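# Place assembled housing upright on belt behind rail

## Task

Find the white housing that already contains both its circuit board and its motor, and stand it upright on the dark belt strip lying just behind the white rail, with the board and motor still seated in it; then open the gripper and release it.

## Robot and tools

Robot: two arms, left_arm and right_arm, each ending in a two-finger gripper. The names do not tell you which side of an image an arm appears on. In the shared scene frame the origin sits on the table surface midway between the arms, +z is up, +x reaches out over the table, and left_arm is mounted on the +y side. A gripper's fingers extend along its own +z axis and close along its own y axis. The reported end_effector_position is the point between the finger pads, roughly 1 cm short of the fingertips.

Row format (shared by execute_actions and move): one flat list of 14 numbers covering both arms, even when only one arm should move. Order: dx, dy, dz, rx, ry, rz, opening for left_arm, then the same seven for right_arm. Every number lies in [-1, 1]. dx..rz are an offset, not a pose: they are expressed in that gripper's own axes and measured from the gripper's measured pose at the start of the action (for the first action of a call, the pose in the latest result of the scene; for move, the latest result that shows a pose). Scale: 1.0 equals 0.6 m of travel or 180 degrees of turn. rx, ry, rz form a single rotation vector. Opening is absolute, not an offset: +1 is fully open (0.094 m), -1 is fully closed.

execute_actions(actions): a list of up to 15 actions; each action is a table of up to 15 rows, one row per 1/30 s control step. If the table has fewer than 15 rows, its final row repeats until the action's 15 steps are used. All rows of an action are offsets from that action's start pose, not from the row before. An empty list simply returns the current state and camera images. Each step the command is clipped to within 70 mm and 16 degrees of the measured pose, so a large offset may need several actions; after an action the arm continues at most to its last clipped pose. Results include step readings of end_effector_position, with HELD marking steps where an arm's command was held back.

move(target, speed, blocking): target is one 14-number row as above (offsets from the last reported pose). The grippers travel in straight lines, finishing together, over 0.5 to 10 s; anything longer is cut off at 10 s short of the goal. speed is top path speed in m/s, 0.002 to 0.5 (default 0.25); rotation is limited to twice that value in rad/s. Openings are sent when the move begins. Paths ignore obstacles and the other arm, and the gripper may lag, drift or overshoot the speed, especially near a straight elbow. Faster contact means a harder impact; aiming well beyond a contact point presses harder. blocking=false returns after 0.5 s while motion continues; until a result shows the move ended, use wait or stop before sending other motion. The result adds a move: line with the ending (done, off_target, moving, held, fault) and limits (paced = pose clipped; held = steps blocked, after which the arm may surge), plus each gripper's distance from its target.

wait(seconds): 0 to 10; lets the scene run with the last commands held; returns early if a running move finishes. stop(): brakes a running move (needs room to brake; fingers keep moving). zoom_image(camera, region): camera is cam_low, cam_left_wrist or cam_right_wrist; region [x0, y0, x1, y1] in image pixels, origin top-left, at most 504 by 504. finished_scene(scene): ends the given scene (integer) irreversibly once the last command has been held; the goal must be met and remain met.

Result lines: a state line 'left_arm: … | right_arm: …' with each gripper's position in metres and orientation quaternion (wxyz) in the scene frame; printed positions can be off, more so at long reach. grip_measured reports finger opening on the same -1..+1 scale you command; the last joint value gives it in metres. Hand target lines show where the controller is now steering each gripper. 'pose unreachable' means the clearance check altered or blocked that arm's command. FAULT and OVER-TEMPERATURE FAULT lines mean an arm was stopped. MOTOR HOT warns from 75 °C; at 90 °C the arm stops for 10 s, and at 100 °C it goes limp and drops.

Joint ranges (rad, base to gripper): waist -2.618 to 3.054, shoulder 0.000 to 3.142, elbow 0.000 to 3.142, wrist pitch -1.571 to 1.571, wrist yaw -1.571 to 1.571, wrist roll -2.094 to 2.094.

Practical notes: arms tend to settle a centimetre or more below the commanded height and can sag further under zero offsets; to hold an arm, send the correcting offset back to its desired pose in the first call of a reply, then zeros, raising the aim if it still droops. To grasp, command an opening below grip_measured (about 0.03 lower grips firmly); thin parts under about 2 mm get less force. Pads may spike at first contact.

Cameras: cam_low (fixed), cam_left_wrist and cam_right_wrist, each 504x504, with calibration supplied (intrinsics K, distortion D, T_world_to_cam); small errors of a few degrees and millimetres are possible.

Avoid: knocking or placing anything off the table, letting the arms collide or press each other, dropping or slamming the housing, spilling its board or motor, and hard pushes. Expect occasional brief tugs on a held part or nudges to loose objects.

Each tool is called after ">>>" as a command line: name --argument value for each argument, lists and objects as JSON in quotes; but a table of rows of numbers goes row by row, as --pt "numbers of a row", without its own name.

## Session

>>> execute_actions --actions '[]'

Scene clock: 0.00 s.
left_arm: end_effector_position=(+0.4595, +0.3783, +0.1347) grip_measured=+1.000 end_effector_quat_wxyz=(+0.144, +0.489, +0.858, -0.065) | right_arm: end_effector_position=(+0.2198, -0.1044, +0.3928) grip_measured=+1.000 end_effector_quat_wxyz=(+0.456, -0.023, +0.782, +0.424)
Joint positions: left_arm=[ 0.144  2.16   2.062 -1.369  0.299  1.323  0.094] | right_arm=[ 1.262  0.825  1.157 -0.568  0.301  0.791  0.094]
Joint velocities: left_arm=[ 0.012  0.002  0.007 -0.007  0.051 -0.007  0.   ] | right_arm=[ 0.007 -0.022 -0.007  0.037 -0.022 -0.007  0.   ]
Motor temperatures (°C, as the motors report them): left_arm=[23 23 24 24 22 24] | right_arm=[22 22 22 23 22 22]
Hand target (left_arm): +0.461, +0.376, +0.142; +0.153, +0.490, +0.856, -0.064
Hand target (right_arm): +0.219, -0.107, +0.398; +0.461, -0.024, +0.778, +0.426
camera_calibration (this result's frames):
cam_left_wrist: T_world_to_cam=[[-0.858903, -0.511222, 0.030606, 0.578144], [-0.511917, 0.858753, -0.0219947, -0.0413139], [-0.0150389, -0.0345591, -0.999289, 0.24947], [0, 0, 0, 1]] pos_world=[0.479172, 0.33966, 0.23069]
cam_right_wrist: T_world_to_cam=[[0.42866, -0.624445, -0.652931, 0.0992174], [-0.889309, -0.164198, -0.426813, 0.388992], [0.159311, 0.763615, -0.625709, 0.395751], [0, 0, 0, 1]] pos_world=[0.240356, -0.176374, 0.478434]

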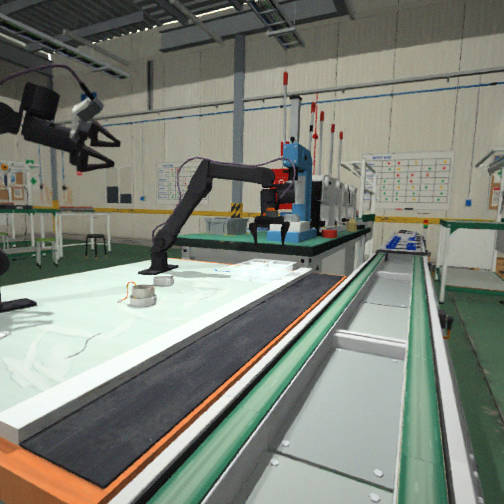

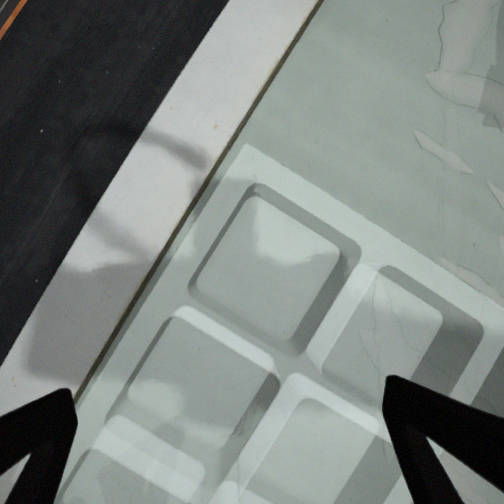

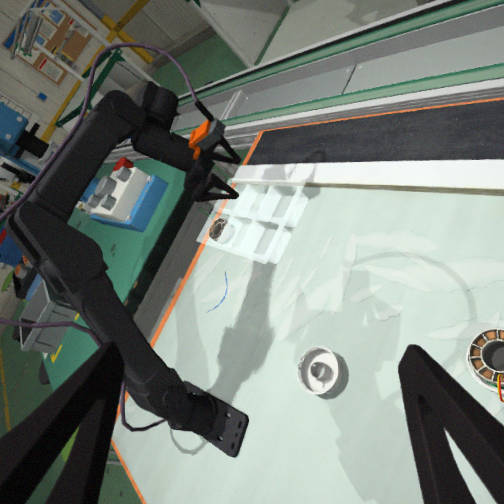

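>>> zoom_image --camera "cam_low" --region '[90, 260, 200, 320]'

Region (90, 260, 200, 320) of cam_low's 504x504 image, scaled by 4.582, with more detail than that image has; it fills the top 275 rows of this view, and the rest is white.

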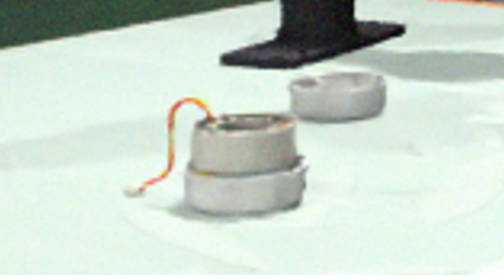

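>>> move --target '[-0.004,0,-0.011,0,0,0,1, 0.284,-0.341,0.136,0.131,0.264,-0.189,1]' --speed 0.3

Scene clock: 3.57 s.
left_arm: end_effector_position=(+0.4557, +0.3776, +0.1342) grip_measured=+1.000 end_effector_quat_wxyz=(+0.137, +0.488, +0.859, -0.070) | right_arm: end_effector_position=(+0.2651, -0.1152, +0.1232) grip_measured=+1.000 end_effector_quat_wxyz=(+0.207, -0.314, +0.923, +0.081)
Joint positions: left_arm=[ 0.144  2.16   2.062 -1.385  0.296  1.323  0.094] | right_arm=[ 0.967  1.325  0.976 -0.776  0.041  0.128  0.094]
Joint velocities: left_arm=[-0.002  0.002 -0.002  0.066 -0.007 -0.037  0.   ] | right_arm=[-0.007 -0.012 -0.012  0.051  0.007  0.007  0.   ]
Motor temperatures (°C, as the motors report them): left_arm=[23 24 24 24 22 24] | right_arm=[22 22 22 23 22 22]
Hand target (left_arm): +0.459, +0.378, +0.142; +0.144, +0.489, +0.858, -0.065
Hand target (right_arm): +0.266, -0.119, +0.118; +0.205, -0.316, +0.924, +0.072
Off the commanded pose (left_arm): 0.008 m, 1 deg.
Off the commanded pose (right_arm): 0.007 m, 1 deg.
move: done
camera_calibration (this result's frames):
cam_left_wrist: T_world_to_cam=[[-0.85816, -0.511357, 0.0455607, 0.57225], [-0.51244, 0.85858, -0.0156767, -0.0432019], [-0.0311011, -0.0368003, -0.998839, 0.256988], [0, 0, 0, 1]] pos_world=[0.476936, 0.339174, 0.22994]
cam_right_wrist: T_world_to_cam=[[0.61189, -0.790085, -0.0368289, -0.246546], [-0.762674, -0.601718, 0.237201, 0.146701], [-0.20957, -0.117052, -0.970762, 0.266964], [0, 0, 0, 1]] pos_world=[0.318691, -0.0752706, 0.215281]

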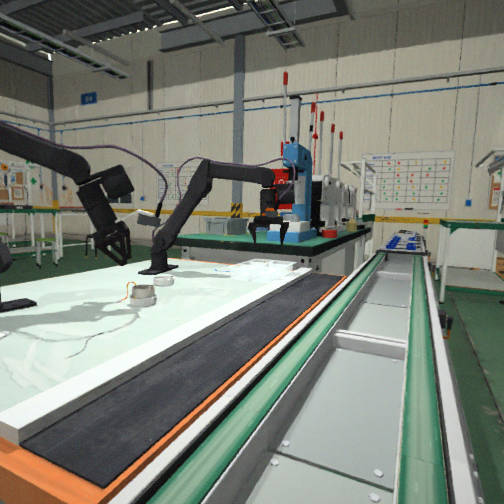

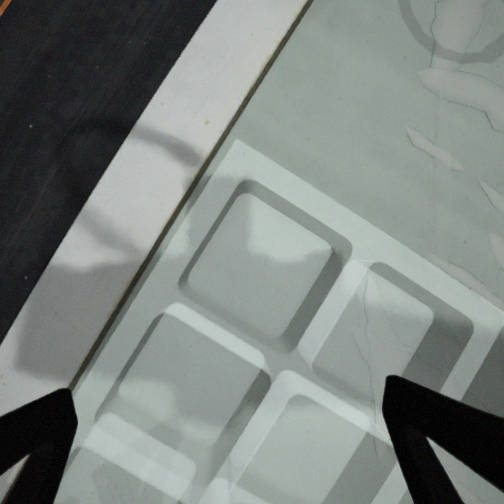

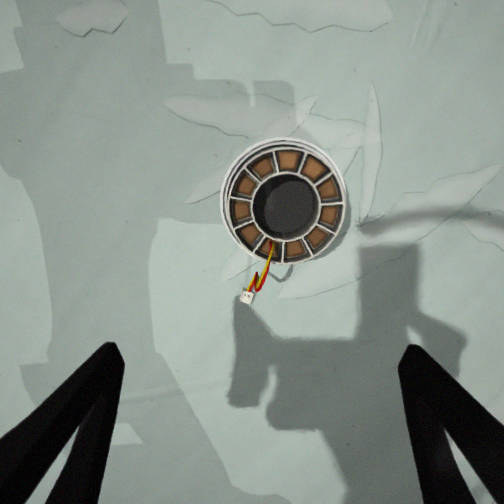

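>>> move --target '[-0.006,0.004,-0.011,0,-0.005,0,1, -0.013,-0.0235,0.159,0,0,0,1]' --speed 0.12

>>> zoom_image --camera "cam_low" --region '[80, 230, 200, 320]'

Scene clock: 5.33 s.
left_arm: end_effector_position=(+0.4549, +0.3775, +0.1333) grip_measured=+1.000 end_effector_quat_wxyz=(+0.133, +0.488, +0.860, -0.074) | right_arm: end_effector_position=(+0.3111, -0.0936, +0.0450) grip_measured=+1.000 end_effector_quat_wxyz=(+0.207, -0.315, +0.923, +0.079)
Joint positions: left_arm=[ 0.144  2.171  2.077 -1.401  0.296  1.323  0.094] | right_arm=[ 0.907  1.606  0.9   -0.418  0.018  0.072  0.094]
Joint velocities: left_arm=[ 0.022 -0.002  0.022 -0.037  0.066  0.007  0.   ] | right_arm=[-0.002  0.007 -0.002  0.066 -0.007  0.051  0.   ]
Motor temperatures (°C, as the motors report them): left_arm=[23 25 24 24 22 24] | right_arm=[22 22 22 23 22 22]
Hand target (left_arm): +0.458, +0.378, +0.142; +0.144, +0.488, +0.858, -0.073
Hand target (right_arm): +0.312, -0.095, +0.040; +0.207, -0.314, +0.923, +0.081
Off the commanded pose (left_arm): 0.009 m, 1 deg.
Off the commanded pose (right_arm): 0.005 m, 0 deg.
move: done
camera_calibration (this result's frames):
cam_left_wrist: T_world_to_cam=[[-0.857496, -0.511255, 0.0576105, 0.569577], [-0.512663, 0.858506, -0.011999, -0.0438953], [-0.0433245, -0.0398239, -0.998267, 0.262672], [0, 0, 0, 1]] pos_world=[0.477286, 0.339344, 0.228876]
cam_right_wrist: T_world_to_cam=[[0.611989, -0.790176, -0.0330206, -0.260743], [-0.763115, -0.600964, 0.237692, 0.213465], [-0.207663, -0.120267, -0.970779, 0.202326], [0, 0, 0, 1]] pos_world=[0.364486, -0.0534152, 0.137065]

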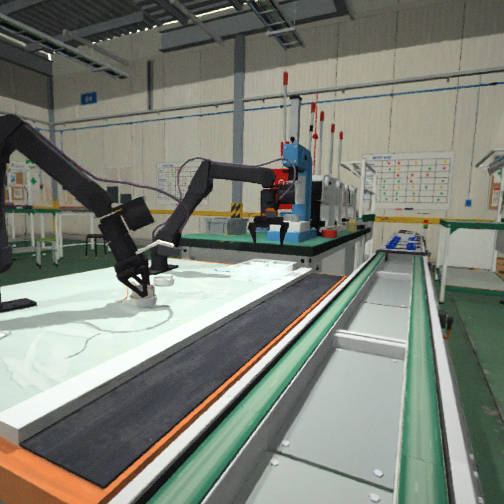

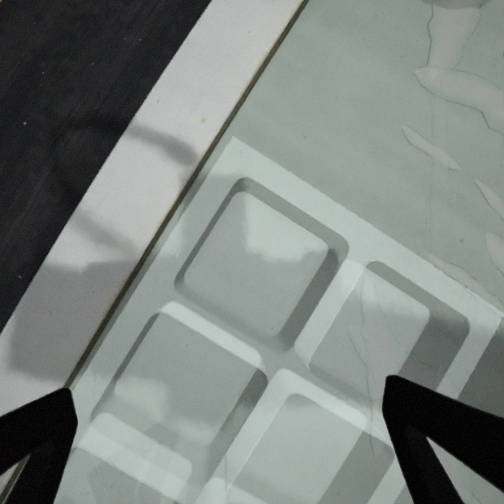

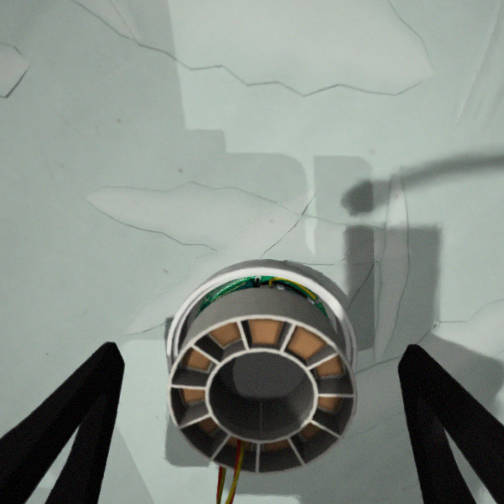

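Region (80, 230, 200, 320) of cam_low's 504x504 image, scaled by 4.200, with more detail than that image has; it fills the top 378 rows of this view, and the rest is white.

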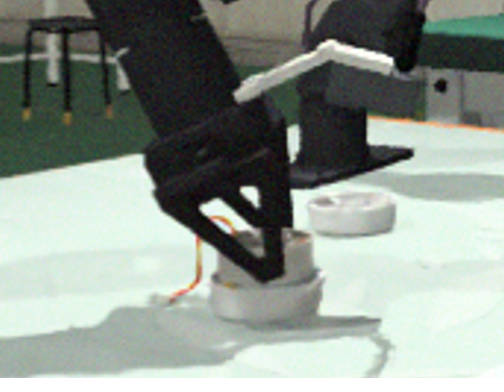

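>>> move --target '[-0.006,0.004,-0.012,0,-0.006,0,1, 0.023,-0.002,0.048,0,0,0,1]' --speed 0.06

>>> zoom_image --camera "cam_low" --region '[80, 230, 200, 320]'

Scene clock: 6.57 s.
left_arm: end_effector_position=(+0.4541, +0.3773, +0.1333) grip_measured=+1.000 end_effector_quat_wxyz=(+0.129, +0.487, +0.860, -0.078) | right_arm: end_effector_position=(+0.3120, -0.0926, +0.0188) grip_measured=+1.000 end_effector_quat_wxyz=(+0.208, -0.315, +0.923, +0.079)
Joint positions: left_arm=[ 0.144  2.18   2.093 -1.419  0.295  1.323  0.094] | right_arm=[ 0.907  1.666  0.844 -0.3    0.018  0.072  0.094]
Joint velocities: left_arm=[-0.002 -0.012  0.012  0.037  0.007  0.066  0.   ] | right_arm=[-0.012 -0.007 -0.012  0.007 -0.007  0.007  0.   ]
Motor temperatures (°C, as the motors report them): left_arm=[23 25 25 24 22 24] | right_arm=[22 22 22 24 22 22]
Hand target (left_arm): +0.457, +0.378, +0.141; +0.141, +0.487, +0.858, -0.078
Hand target (right_arm): +0.312, -0.094, +0.013; +0.207, -0.315, +0.923, +0.079
Off the commanded pose (left_arm): 0.009 m, 1 deg.
Off the commanded pose (right_arm): 0.006 m, 0 deg.
move: done
camera_calibration (this result's frames):
cam_left_wrist: T_world_to_cam=[[-0.856811, -0.511093, 0.068259, 0.566996], [-0.512799, 0.858461, -0.0090446, -0.044468], [-0.0539751, -0.0427526, -0.997627, 0.268467], [0, 0, 0, 1]] pos_world=[0.477495, 0.339439, 0.228725]
cam_right_wrist: T_world_to_cam=[[0.61215, -0.790033, -0.0334767, -0.261465], [-0.76323, -0.601392, 0.236235, 0.221052], [-0.206766, -0.119061, -0.971119, 0.177075], [0, 0, 0, 1]] pos_world=[0.365383, -0.0525437, 0.110988]

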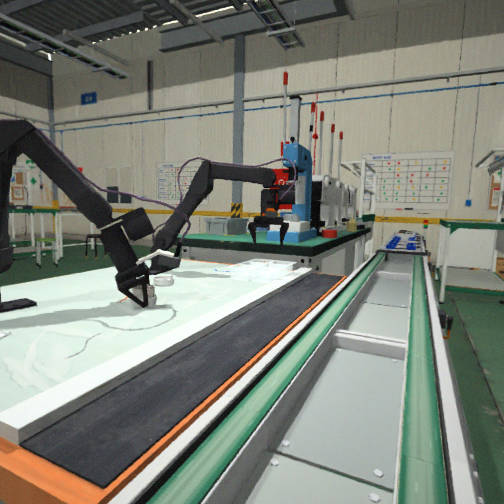

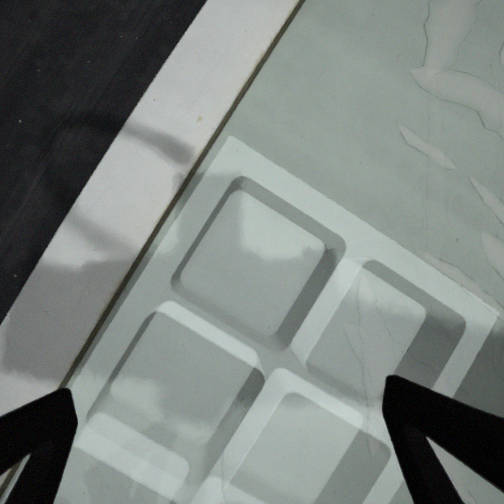

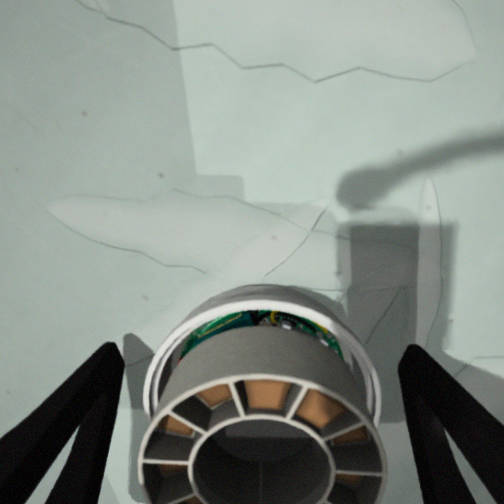

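Region (80, 230, 200, 320) of cam_low's 504x504 image, scaled by 4.200, with more detail than that image has; it fills the top 378 rows of this view, and the rest is white.

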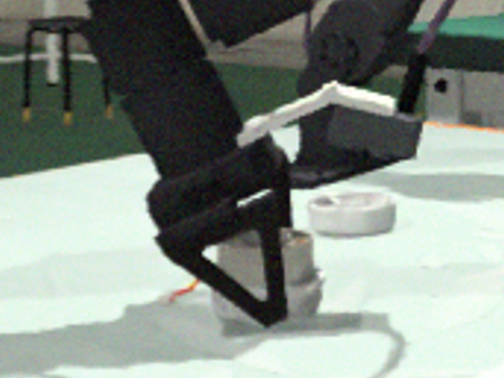

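>>> execute_actions --actions '[[[-0.006,0.004,-0.012,0,-0.006,0,1,0.005,0,0.008,0,0,0,0.9],[-0.006,0.004,-0.012,0,-0.006,0,1,0.005,0,0.008,0,0,0,0.8],[-0.006,0.004,-0.012,0,-0.006,0,1,0.005,0,0.008,0,0,0,0.7],[-0.006,0.004,-0.012,0,-0.006,0,1,0.005,0,0.008,0,0,0,0.62],[-0.006,0.004,-0.012,0,-0.006,0,1,0.005,0,0.008,0,0,0,0.56],[-0.006,0.004,-0.012,0,-0.006,0,1,0.005,0,0.008,0,0,0,0.53],[-0.006,0.004,-0.012,0,-0.006,0,1,0.005,0,0.008,0,0,0,0.51],[-0.006,0.004,-0.012,0,-0.006,0,1,0.005,0,0.008,0,0,0,0.49],[-0.006,0.004,-0.012,0,-0.006,0,1,0.005,0,0.008,0,0,0,0.47],[-0.006,0.004,-0.012,0,-0.006,0,1,0.005,0,0.008,0,0,0,0.45],[-0.006,0.004,-0.012,0,-0.006,0,1,0.005,0,0.008,0,0,0,0.43],[-0.006,0.004,-0.012,0,-0.006,0,1,0.005,0,0.008,0,0,0,0.41],[-0.006,0.004,-0.012,0,-0.006,0,1,0.005,0,0.008,0,0,0,0.39]]]'

Scene clock: 7.40 s.
left_arm: end_effector_position=(+0.4536, +0.3771, +0.1331) grip_measured=+1.000 end_effector_quat_wxyz=(+0.125, +0.486, +0.861, -0.082) | right_arm: end_effector_position=(+0.3124, -0.0924, +0.0190) grip_measured=+0.419 end_effector_quat_wxyz=(+0.209, -0.315, +0.923, +0.080)
Joint positions: left_arm=[ 0.144  2.191  2.11  -1.436  0.295  1.323  0.094] | right_arm=[ 0.907  1.666  0.844 -0.298  0.018  0.072  0.067]
Joint velocities: left_arm=[ 0.007 -0.012  0.007  0.022 -0.051 -0.007  0.   ] | right_arm=[-0.007  0.002 -0.007 -0.066 -0.007 -0.081  0.001]
Motor temperatures (°C, as the motors report them): left_arm=[23 25 25 24 22 24] | right_arm=[22 22 22 24 22 22]
Hand target (left_arm): +0.457, +0.378, +0.141; +0.137, +0.486, +0.859, -0.082
Hand target (right_arm): +0.311, -0.093, +0.013; +0.208, -0.315, +0.923, +0.079
Off the commanded pose (left_arm): 0.009 m, 1 deg.
Off the commanded pose (right_arm): 0.006 m, 0 deg.
Step readings (end_effector_position):
0: left_arm (+0.4541, +0.3773, +0.1333) | right_arm (+0.3123, -0.0924, +0.0190)
1: left_arm (+0.4538, +0.3772, +0.1332) | right_arm (+0.3123, -0.0924, +0.0190)
2: left_arm (+0.4541, +0.3773, +0.1336) | right_arm (+0.3123, -0.0924, +0.0190)
4: left_arm (+0.4547, +0.3775, +0.1335) | right_arm (+0.3123, -0.0924, +0.0190)
8: left_arm (+0.4543, +0.3773, +0.1332) | right_arm (+0.3124, -0.0924, +0.0190)
15: end_effector_position above
camera_calibration (this result's frames):
cam_left_wrist: T_world_to_cam=[[-0.856062, -0.51086, 0.0786178, 0.564696], [-0.512878, 0.858437, -0.00654815, -0.0448778], [-0.0641432, -0.045927, -0.996883, 0.273984], [0, 0, 0, 1]] pos_world=[0.477972, 0.339588, 0.228441]
cam_right_wrist: T_world_to_cam=[[0.612197, -0.78999, -0.0336181, -0.261434], [-0.763563, -0.601693, 0.234386, 0.22153], [-0.20539, -0.117821, -0.971562, 0.177068], [0, 0, 0, 1]] pos_world=[0.365569, -0.0523754, 0.11132]

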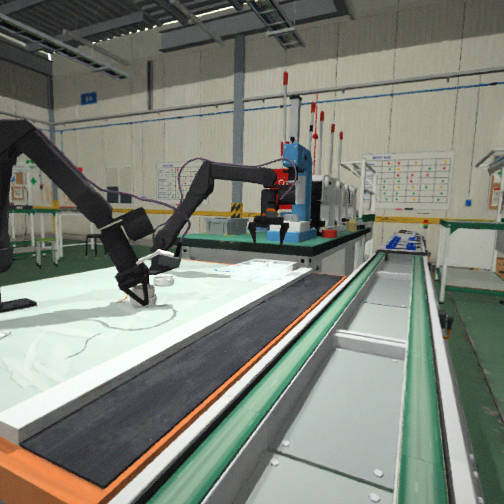

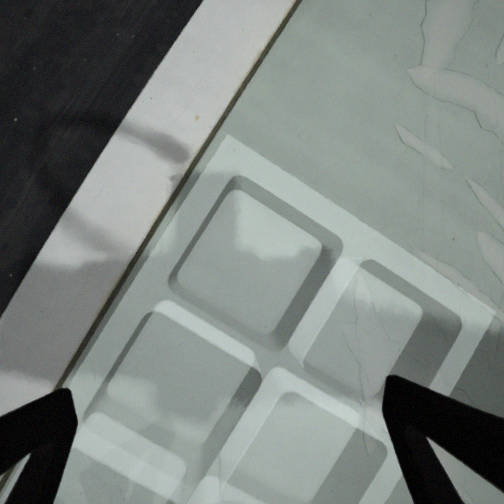

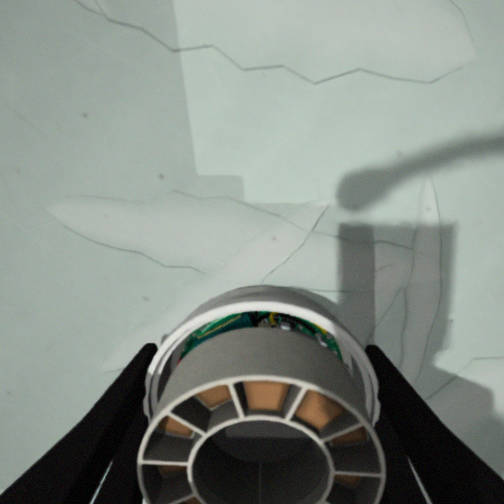

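>>> move --target '[-0.006,0.004,-0.012,0,-0.008,0,1, -0.07,0.002,-0.135,0,-0.012,0,0.375]' --speed 0.13

Scene clock: 8.80 s.
left_arm: end_effector_position=(+0.4529, +0.3766, +0.1327) grip_measured=+1.000 end_effector_quat_wxyz=(+0.122, +0.486, +0.861, -0.086) | right_arm: end_effector_position=(+0.3057, -0.0983, +0.0886) grip_measured=+0.419 end_effector_quat_wxyz=(+0.198, -0.316, +0.925, +0.075)
Joint positions: left_arm=[ 0.144  2.2    2.123 -1.451  0.297  1.324  0.094] | right_arm=[ 0.907  1.531  1.02  -0.634  0.018  0.072  0.067]
Joint velocities: left_arm=[-0.007 -0.012  0.002 -0.037 -0.051  0.081  0.   ] | right_arm=[-0.002 -0.002 -0.002 -0.081  0.037 -0.007 -0.   ]
Motor temperatures (°C, as the motors report them): left_arm=[23 25 25 24 22 24] | right_arm=[22 23 23 24 22 22]
Hand target (left_arm): +0.456, +0.377, +0.141; +0.136, +0.485, +0.859, -0.087
Hand target (right_arm): +0.313, -0.092, +0.111; +0.226, -0.313, +0.918, +0.086
Off the commanded pose (left_arm): 0.009 m, 2 deg.
Off the commanded pose (right_arm): 0.025 m, 4 deg.
move: off_target (right_arm)
camera_calibration (this result's frames):
cam_left_wrist: T_world_to_cam=[[-0.85569, -0.509745, 0.0891868, 0.5619], [-0.512231, 0.858827, -0.00592518, -0.0452701], [-0.0735757, -0.0507544, -0.995997, 0.279498], [0, 0, 0, 1]] pos_world=[0.478188, 0.339491, 0.227997]
cam_right_wrist: T_world_to_cam=[[0.611595, -0.790533, -0.0317704, -0.259792], [-0.759025, -0.597603, 0.258364, 0.193427], [-0.223231, -0.133899, -0.965525, 0.245927], [0, 0, 0, 1]] pos_world=[0.360602, -0.056852, 0.179221]

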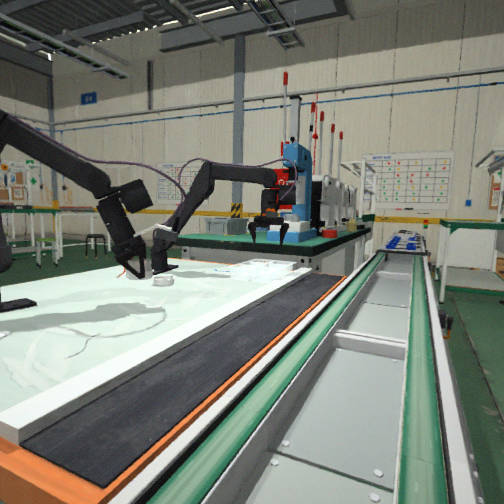

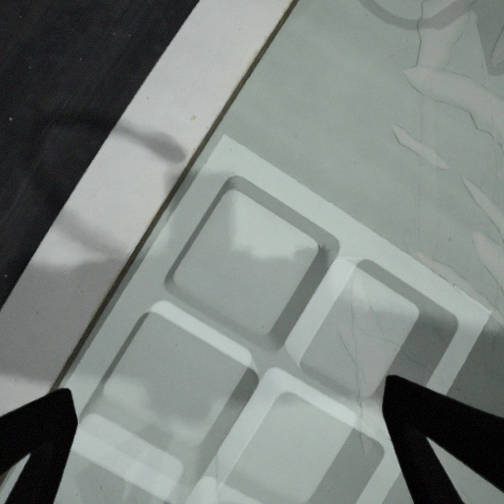

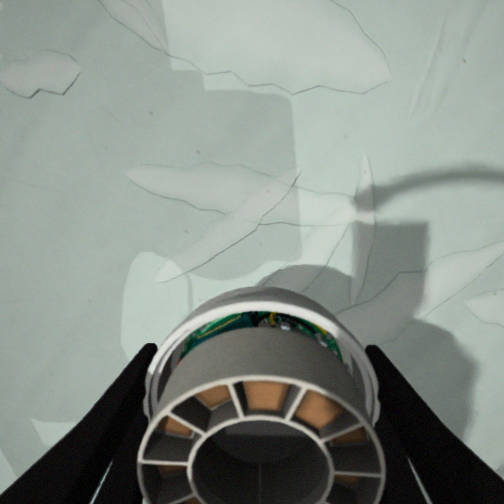

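>>> move --target '[-0.006,0.004,-0.012,0,-0.008,0,1, -0.246,-0.617,0.053,0.1255,-0.031,0.235,0.375]' --speed 0.22

Scene clock: 12.17 s.
left_arm: end_effector_position=(+0.4525, +0.3761, +0.1324) grip_measured=+1.000 end_effector_quat_wxyz=(+0.119, +0.486, +0.861, -0.091) | right_arm: end_effector_position=(+0.6424, -0.2989, +0.1021) grip_measured=+0.419 end_effector_quat_wxyz=(+0.241, +0.080, +0.967, -0.017)
Joint positions: left_arm=[ 0.144  2.21   2.138 -1.466  0.299  1.324  0.094] | right_arm=[ 0.265  2.602  2.634 -1.128  0.114  0.228  0.067]
Joint velocities: left_arm=[-0.002  0.007 -0.007  0.037 -0.022  0.022  0.   ] | right_arm=[-0.007  0.012  0.012 -0.051 -0.037 -0.022  0.   ]
Motor temperatures (°C, as the motors report them): left_arm=[23 26 25 24 22 24] | right_arm=[22 23 23 24 22 22]
Hand target (left_arm): +0.456, +0.377, +0.141; +0.133, +0.485, +0.860, -0.091
Hand target (right_arm): +0.648, -0.301, +0.115; +0.259, +0.085, +0.962, -0.020
Off the commanded pose (left_arm): 0.009 m, 2 deg.
Off the commanded pose (right_arm): 0.015 m, 2 deg.
move: off_target (right_arm)
camera_calibration (this result's frames):
cam_left_wrist: T_world_to_cam=[[-0.855048, -0.508914, 0.0994892, 0.559324], [-0.511908, 0.859023, -0.00539309, -0.0453816], [-0.0827189, -0.0555406, -0.995024, 0.284939], [0, 0, 0, 1]] pos_world=[0.478588, 0.339458, 0.22763]
cam_right_wrist: T_world_to_cam=[[-0.164222, -0.986145, -0.023435, -0.184768], [-0.967599, 0.156424, 0.198202, 0.691117], [-0.19179, 0.0552248, -0.979881, 0.345076], [0, 0, 0, 1]] pos_world=[0.704563, -0.309372, 0.196823]

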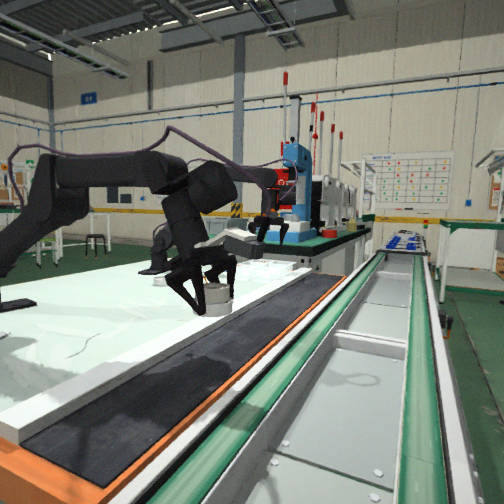

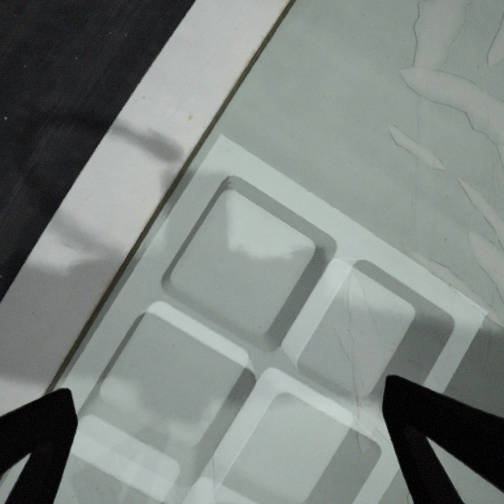

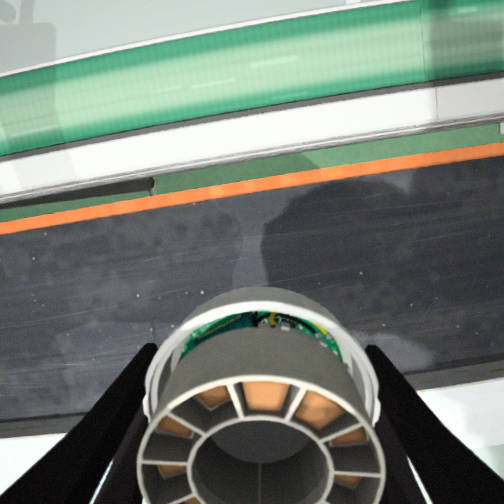

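>>> move --target '[-0.006,0.004,-0.012,0,-0.008,0,1, 0.043,0,0.081,0,0,0,0.375]' --speed 0.08

Scene clock: 13.63 s.
left_arm: end_effector_position=(+0.4521, +0.3757, +0.1323) grip_measured=+1.000 end_effector_quat_wxyz=(+0.117, +0.485, +0.861, -0.095) | right_arm: end_effector_position=(+0.6345, -0.2996, +0.0272) grip_measured=+0.419 end_effector_quat_wxyz=(+0.211, +0.079, +0.974, -0.022)
Joint positions: left_arm=[ 0.144  2.22   2.154 -1.482  0.301  1.325  0.094] | right_arm=[ 0.265  2.577  2.311 -0.892  0.114  0.228  0.067]
Joint velocities: left_arm=[-0.007  0.002 -0.002  0.037  0.066 -0.007  0.   ] | right_arm=[-0.012 -0.012  0.007 -0.007 -0.022  0.022 -0.   ]
Motor temperatures (°C, as the motors report them): left_arm=[23 26 25 24 22 24] | right_arm=[22 24 23 24 22 22]
Hand target (left_arm): +0.455, +0.376, +0.140; +0.131, +0.484, +0.860, -0.096
Hand target (right_arm): +0.643, -0.299, +0.048; +0.240, +0.080, +0.967, -0.017
Off the commanded pose (left_arm): 0.009 m, 2 deg.
Off the commanded pose (right_arm): 0.021 m, 3 deg.
move: off_target (right_arm)
camera_calibration (this result's frames):
cam_left_wrist: T_world_to_cam=[[-0.854539, -0.507757, 0.109301, 0.556858], [-0.511281, 0.859399, -0.004976, -0.0456537], [-0.0914068, -0.0601359, -0.993996, 0.29023], [0, 0, 0, 1]] pos_world=[0.479044, 0.339436, 0.227395]
cam_right_wrist: T_world_to_cam=[[-0.165177, -0.986232, -0.00796653, -0.188369], [-0.953798, 0.157679, 0.255748, 0.6885], [-0.25097, 0.0498421, -0.966711, 0.305748], [0, 0, 0, 1]] pos_world=[0.702309, -0.309577, 0.117987]

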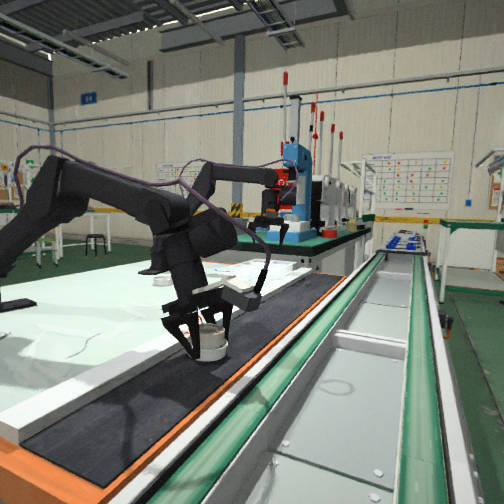

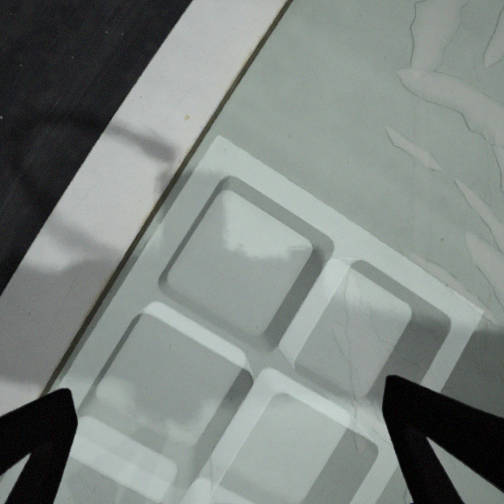

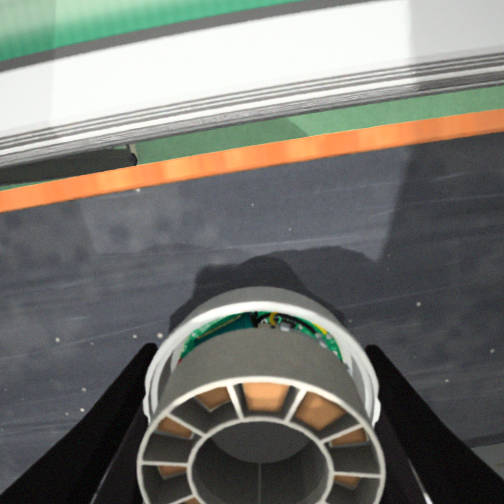

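>>> zoom_image --camera "cam_low" --region '[150, 280, 270, 380]'

Region (150, 280, 270, 380) of cam_low's 504x504 image, scaled by 4.200, with more detail than that image has.

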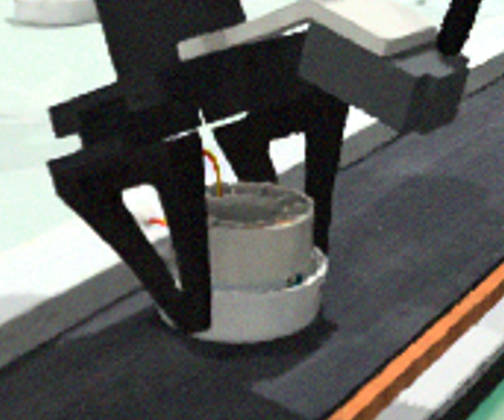

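>>> execute_actions --actions '[[[-0.006,0.004,-0.012,0,-0.008,0,1,-0.027,0,-0.025,-0.008,-0.02,0,0.375],[-0.006,0.004,-0.012,0,-0.008,0,1,-0.026,0,-0.023,-0.008,-0.02,0,0.375],[-0.006,0.004,-0.012,0,-0.008,0,1,-0.025,0,-0.021,-0.009,-0.02,0,0.375],[-0.006,0.004,-0.012,0,-0.008,0,1,-0.0245,0,-0.019,-0.01,-0.02,0,0.375],[-0.006,0.004,-0.012,0,-0.008,0,1,-0.0235,0,-0.017,-0.011,-0.02,0,0.375],[-0.006,0.004,-0.012,0,-0.008,0,1,-0.023,0,-0.0155,-0.012,-0.02,0,0.375],[-0.006,0.004,-0.012,0,-0.008,0,1,-0.022,0,-0.014,-0.012,-0.02,0,0.375],[-0.006,0.004,-0.012,0,-0.008,0,1,-0.021,0,-0.012,-0.012,-0.02,0,0.375],[-0.006,0.004,-0.012,0,-0.008,0,1,-0.02,0,-0.01,-0.012,-0.02,0,0.375],[-0.006,0.004,-0.012,0,-0.008,0,1,-0.019,0,-0.008,-0.012,-0.02,0,0.375]]]'

>>> zoom_image --camera "cam_low" --region '[150, 280, 270, 380]'

Scene clock: 14.53 s.
left_arm: end_effector_position=(+0.4520, +0.3753, +0.1319) grip_measured=+1.000 end_effector_quat_wxyz=(+0.114, +0.485, +0.862, -0.099) | right_arm: end_effector_position=(+0.6360, -0.2972, +0.0224) grip_measured=+0.419 end_effector_quat_wxyz=(+0.220, +0.073, +0.973, -0.011)
Joint positions: left_arm=[ 0.144  2.232  2.171 -1.497  0.303  1.325  0.094] | right_arm=[ 0.262  2.557  2.248 -0.826  0.091  0.217  0.067]
Joint velocities: left_arm=[ 0.002  0.002  0.007 -0.007  0.022  0.022  0.   ] | right_arm=[-0.012  0.017 -0.046  0.066  0.007 -0.051  0.   ]
Motor temperatures (°C, as the motors report them): left_arm=[23 26 25 24 22 24] | right_arm=[22 25 23 24 22 22]
Hand target (left_arm): +0.455, +0.376, +0.140; +0.128, +0.484, +0.860, -0.100
Hand target (right_arm): +0.643, -0.301, +0.036; +0.242, +0.074, +0.967, -0.007
Off the commanded pose (left_arm): 0.009 m, 2 deg.
Off the commanded pose (right_arm): 0.016 m, 3 deg.
Step readings (end_effector_position):
0: left_arm (+0.4521, +0.3757, +0.1323) | right_arm (+0.6348, -0.2996, +0.0273)
1: left_arm (+0.4520, +0.3755, +0.1323) | right_arm (+0.6348, -0.2993, +0.0271)
2: left_arm (+0.4523, +0.3756, +0.1326) | right_arm (+0.6345, -0.2990, +0.0264)
4: left_arm (+0.4529, +0.3757, +0.1324) | right_arm (+0.6334, -0.2983, +0.0250)
8: left_arm (+0.4526, +0.3755, +0.1318) | right_arm (+0.6335, -0.2975, +0.0235)
15: end_effector_position above
camera_calibration (this result's frames):
cam_left_wrist: T_world_to_cam=[[-0.853736, -0.506875, 0.119214, 0.554584], [-0.51098, 0.85958, -0.00455214, -0.0456566], [-0.100167, -0.0648026, -0.992858, 0.295397], [0, 0, 0, 1]] pos_world=[0.479728, 0.339493, 0.226965]
cam_right_wrist: T_world_to_cam=[[-0.148622, -0.988474, -0.0288206, -0.196533], [-0.960951, 0.137482, 0.240151, 0.689694], [-0.233421, 0.0633869, -0.970308, 0.294306], [0, 0, 0, 1]] pos_world=[0.70225, -0.307743, 0.114272]

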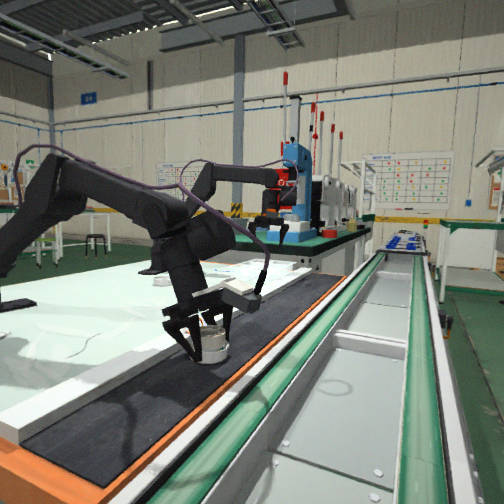

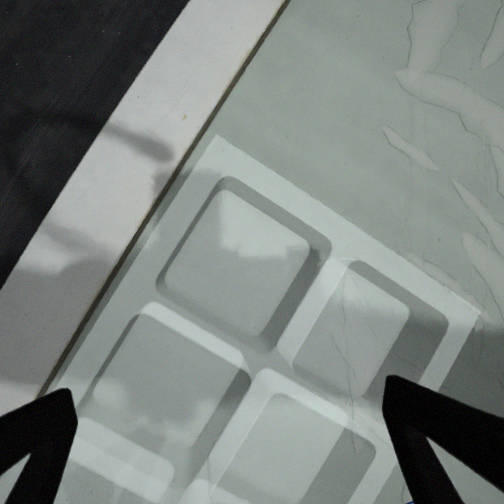

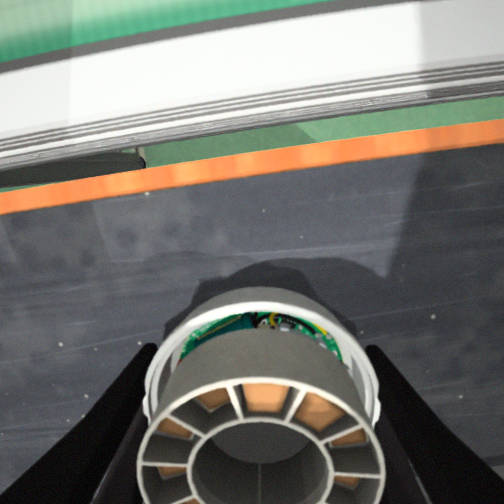

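Region (150, 280, 270, 380) of cam_low's 504x504 image, scaled by 4.200, with more detail than that image has.

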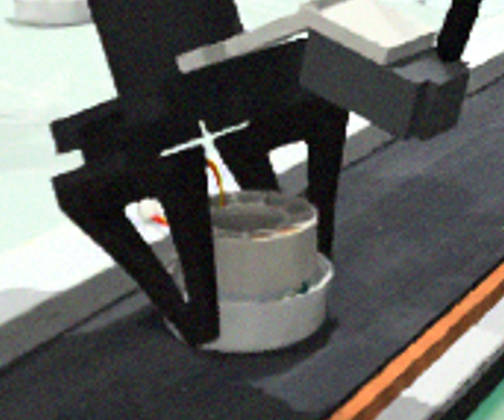

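>>> execute_actions --actions '[[[-0.006,0.004,-0.012,0,-0.008,0,1,-0.02,0,-0.016,0,-0.014,0,0.43],[-0.006,0.004,-0.012,0,-0.008,0,1,-0.02,0,-0.016,0,-0.014,0,0.5],[-0.006,0.004,-0.012,0,-0.008,0,1,-0.02,0,-0.016,0,-0.014,0,0.65],[-0.006,0.004,-0.012,0,-0.008,0,1,-0.02,0,-0.016,0,-0.014,0,0.82],[-0.006,0.004,-0.012,0,-0.008,0,1,-0.02,0,-0.016,0,-0.014,0,1]]]'

>>> move --target '[-0.006,0.004,-0.012,0,-0.008,0,1, -0.05,0,-0.18,0,0,0,1]' --speed 0.18

Scene clock: 15.27 s.
left_arm: end_effector_position=(+0.4520, +0.3750, +0.1316) grip_measured=+1.000 end_effector_quat_wxyz=(+0.112, +0.484, +0.862, -0.103) | right_arm: end_effector_position=(+0.6371, -0.2969, +0.0224) grip_measured=+1.000 end_effector_quat_wxyz=(+0.222, +0.073, +0.972, -0.010)
Joint positions: left_arm=[ 0.144  2.244  2.19  -1.514  0.304  1.326  0.094] | right_arm=[ 0.262  2.557  2.246 -0.819  0.09   0.217  0.094]
Joint velocities: left_arm=[-0.002 -0.002  0.007 -0.007  0.037  0.066  0.   ] | right_arm=[ 0.007 -0.002 -0.007 -0.022 -0.081 -0.037  0.   ]
Motor temperatures (°C, as the motors report them): left_arm=[23 26 25 24 22 24] | right_arm=[22 25 23 24 22 22]
Hand target (left_arm): +0.455, +0.376, +0.140; +0.125, +0.483, +0.860, -0.104
Hand target (right_arm): +0.642, -0.298, +0.036; +0.241, +0.073, +0.968, -0.012
Off the commanded pose (left_arm): 0.009 m, 2 deg.
Off the commanded pose (right_arm): 0.015 m, 2 deg.
Step readings (end_effector_position):
0: left_arm (+0.4519, +0.3752, +0.1319) | right_arm (+0.6371, -0.2969, +0.0224)
1: left_arm (+0.4518, +0.3752, +0.1319) | right_arm (+0.6371, -0.2969, +0.0224)
2: left_arm (+0.4521, +0.3752, +0.1322) | right_arm (+0.6371, -0.2969, +0.0224)
4: left_arm (+0.4530, +0.3754, +0.1321) | right_arm (+0.6371, -0.2969, +0.0224)
8: left_arm (+0.4526, +0.3752, +0.1315) | right_arm (+0.6371, -0.2969, +0.0224)
15: end_effector_position above
camera_calibration (this result's frames):
cam_left_wrist: T_world_to_cam=[[-0.852869, -0.506025, 0.128661, 0.552551], [-0.510692, 0.859755, -0.00385272, -0.0457071], [-0.108667, -0.068992, -0.991681, 0.300321], [0, 0, 0, 1]] pos_world=[0.480546, 0.339621, 0.226555]
cam_right_wrist: T_world_to_cam=[[-0.147658, -0.988558, -0.0308238, -0.196674], [-0.962213, 0.136374, 0.235686, 0.691247], [-0.228786, 0.06446, -0.97134, 0.291948], [0, 0, 0, 1]] pos_world=[0.70288, -0.307511, 0.114601]

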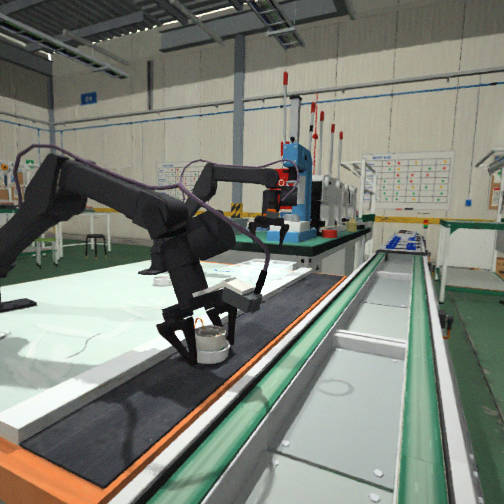

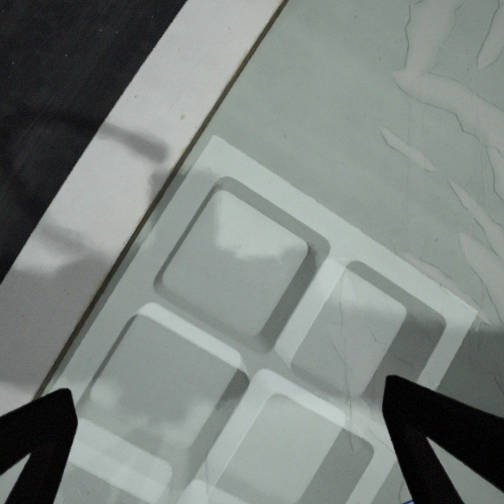

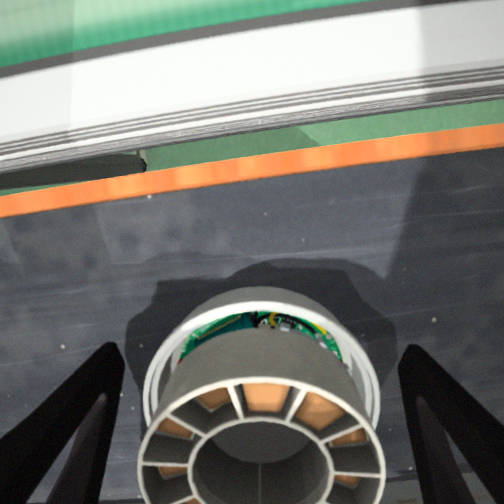

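Scene clock: 16.63 s.
left_arm: end_effector_position=(+0.4519, +0.3747, +0.1309) grip_measured=+1.000 end_effector_quat_wxyz=(+0.108, +0.483, +0.862, -0.107) | right_arm: end_effector_position=(+0.6146, -0.2989, +0.1292) grip_measured=+1.000 end_effector_quat_wxyz=(+0.220, +0.073, +0.973, -0.010)
Joint positions: left_arm=[ 0.144  2.258  2.211 -1.531  0.306  1.326  0.094] | right_arm=[ 0.262  2.487  2.546 -1.194  0.09   0.218  0.094]
Joint velocities: left_arm=[-0.007  0.012 -0.002 -0.007  0.022  0.037  0.   ] | right_arm=[ 0.002 -0.012  0.007 -0.095  0.007  0.007  0.   ]
Motor temperatures (°C, as the motors report them): left_arm=[23 26 25 24 22 24] | right_arm=[22 26 23 24 22 22]
Hand target (left_arm): +0.455, +0.376, +0.139; +0.123, +0.483, +0.860, -0.108
Hand target (right_arm): +0.616, -0.295, +0.133; +0.223, +0.073, +0.972, -0.010
Off the commanded pose (left_arm): 0.009 m, 2 deg.
Off the commanded pose (right_arm): 0.006 m, 0 deg.
move: done
camera_calibration (this result's frames):
cam_left_wrist: T_world_to_cam=[[-0.85146, -0.505374, 0.140044, 0.550047], [-0.510729, 0.859737, -0.00269015, -0.0456236], [-0.119042, -0.0738151, -0.990142, 0.305945], [0, 0, 0, 1]] pos_world=[0.481462, 0.339787, 0.225775]
cam_right_wrist: T_world_to_cam=[[-0.148827, -0.988403, -0.0301564, -0.197969], [-0.96091, 0.137353, 0.240387, 0.643613], [-0.233457, 0.0647535, -0.970209, 0.393526], [0, 0, 0, 1]] pos_world=[0.680863, -0.309557, 0.221117]

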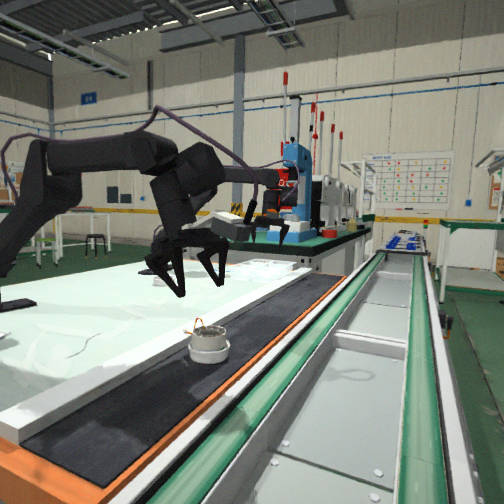

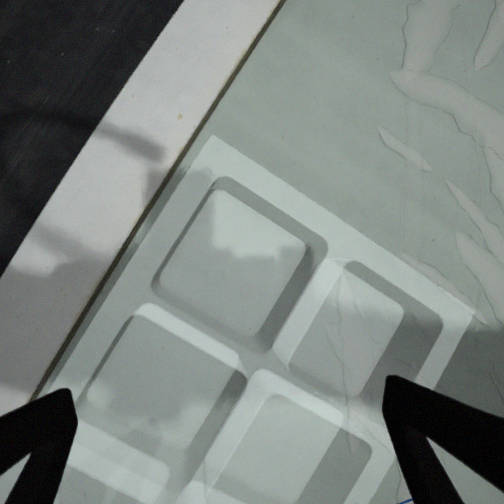

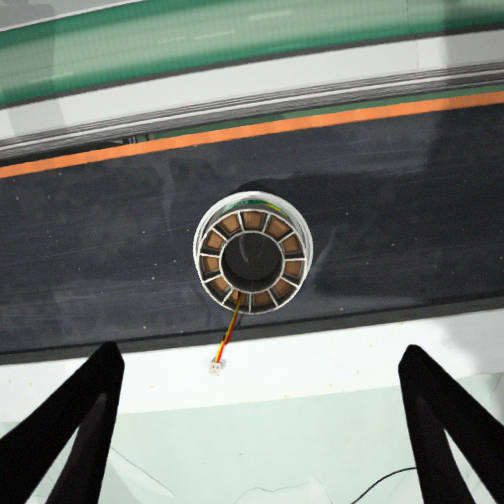

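>>> finished_scene --scene 2

The scene is finished: the task was done.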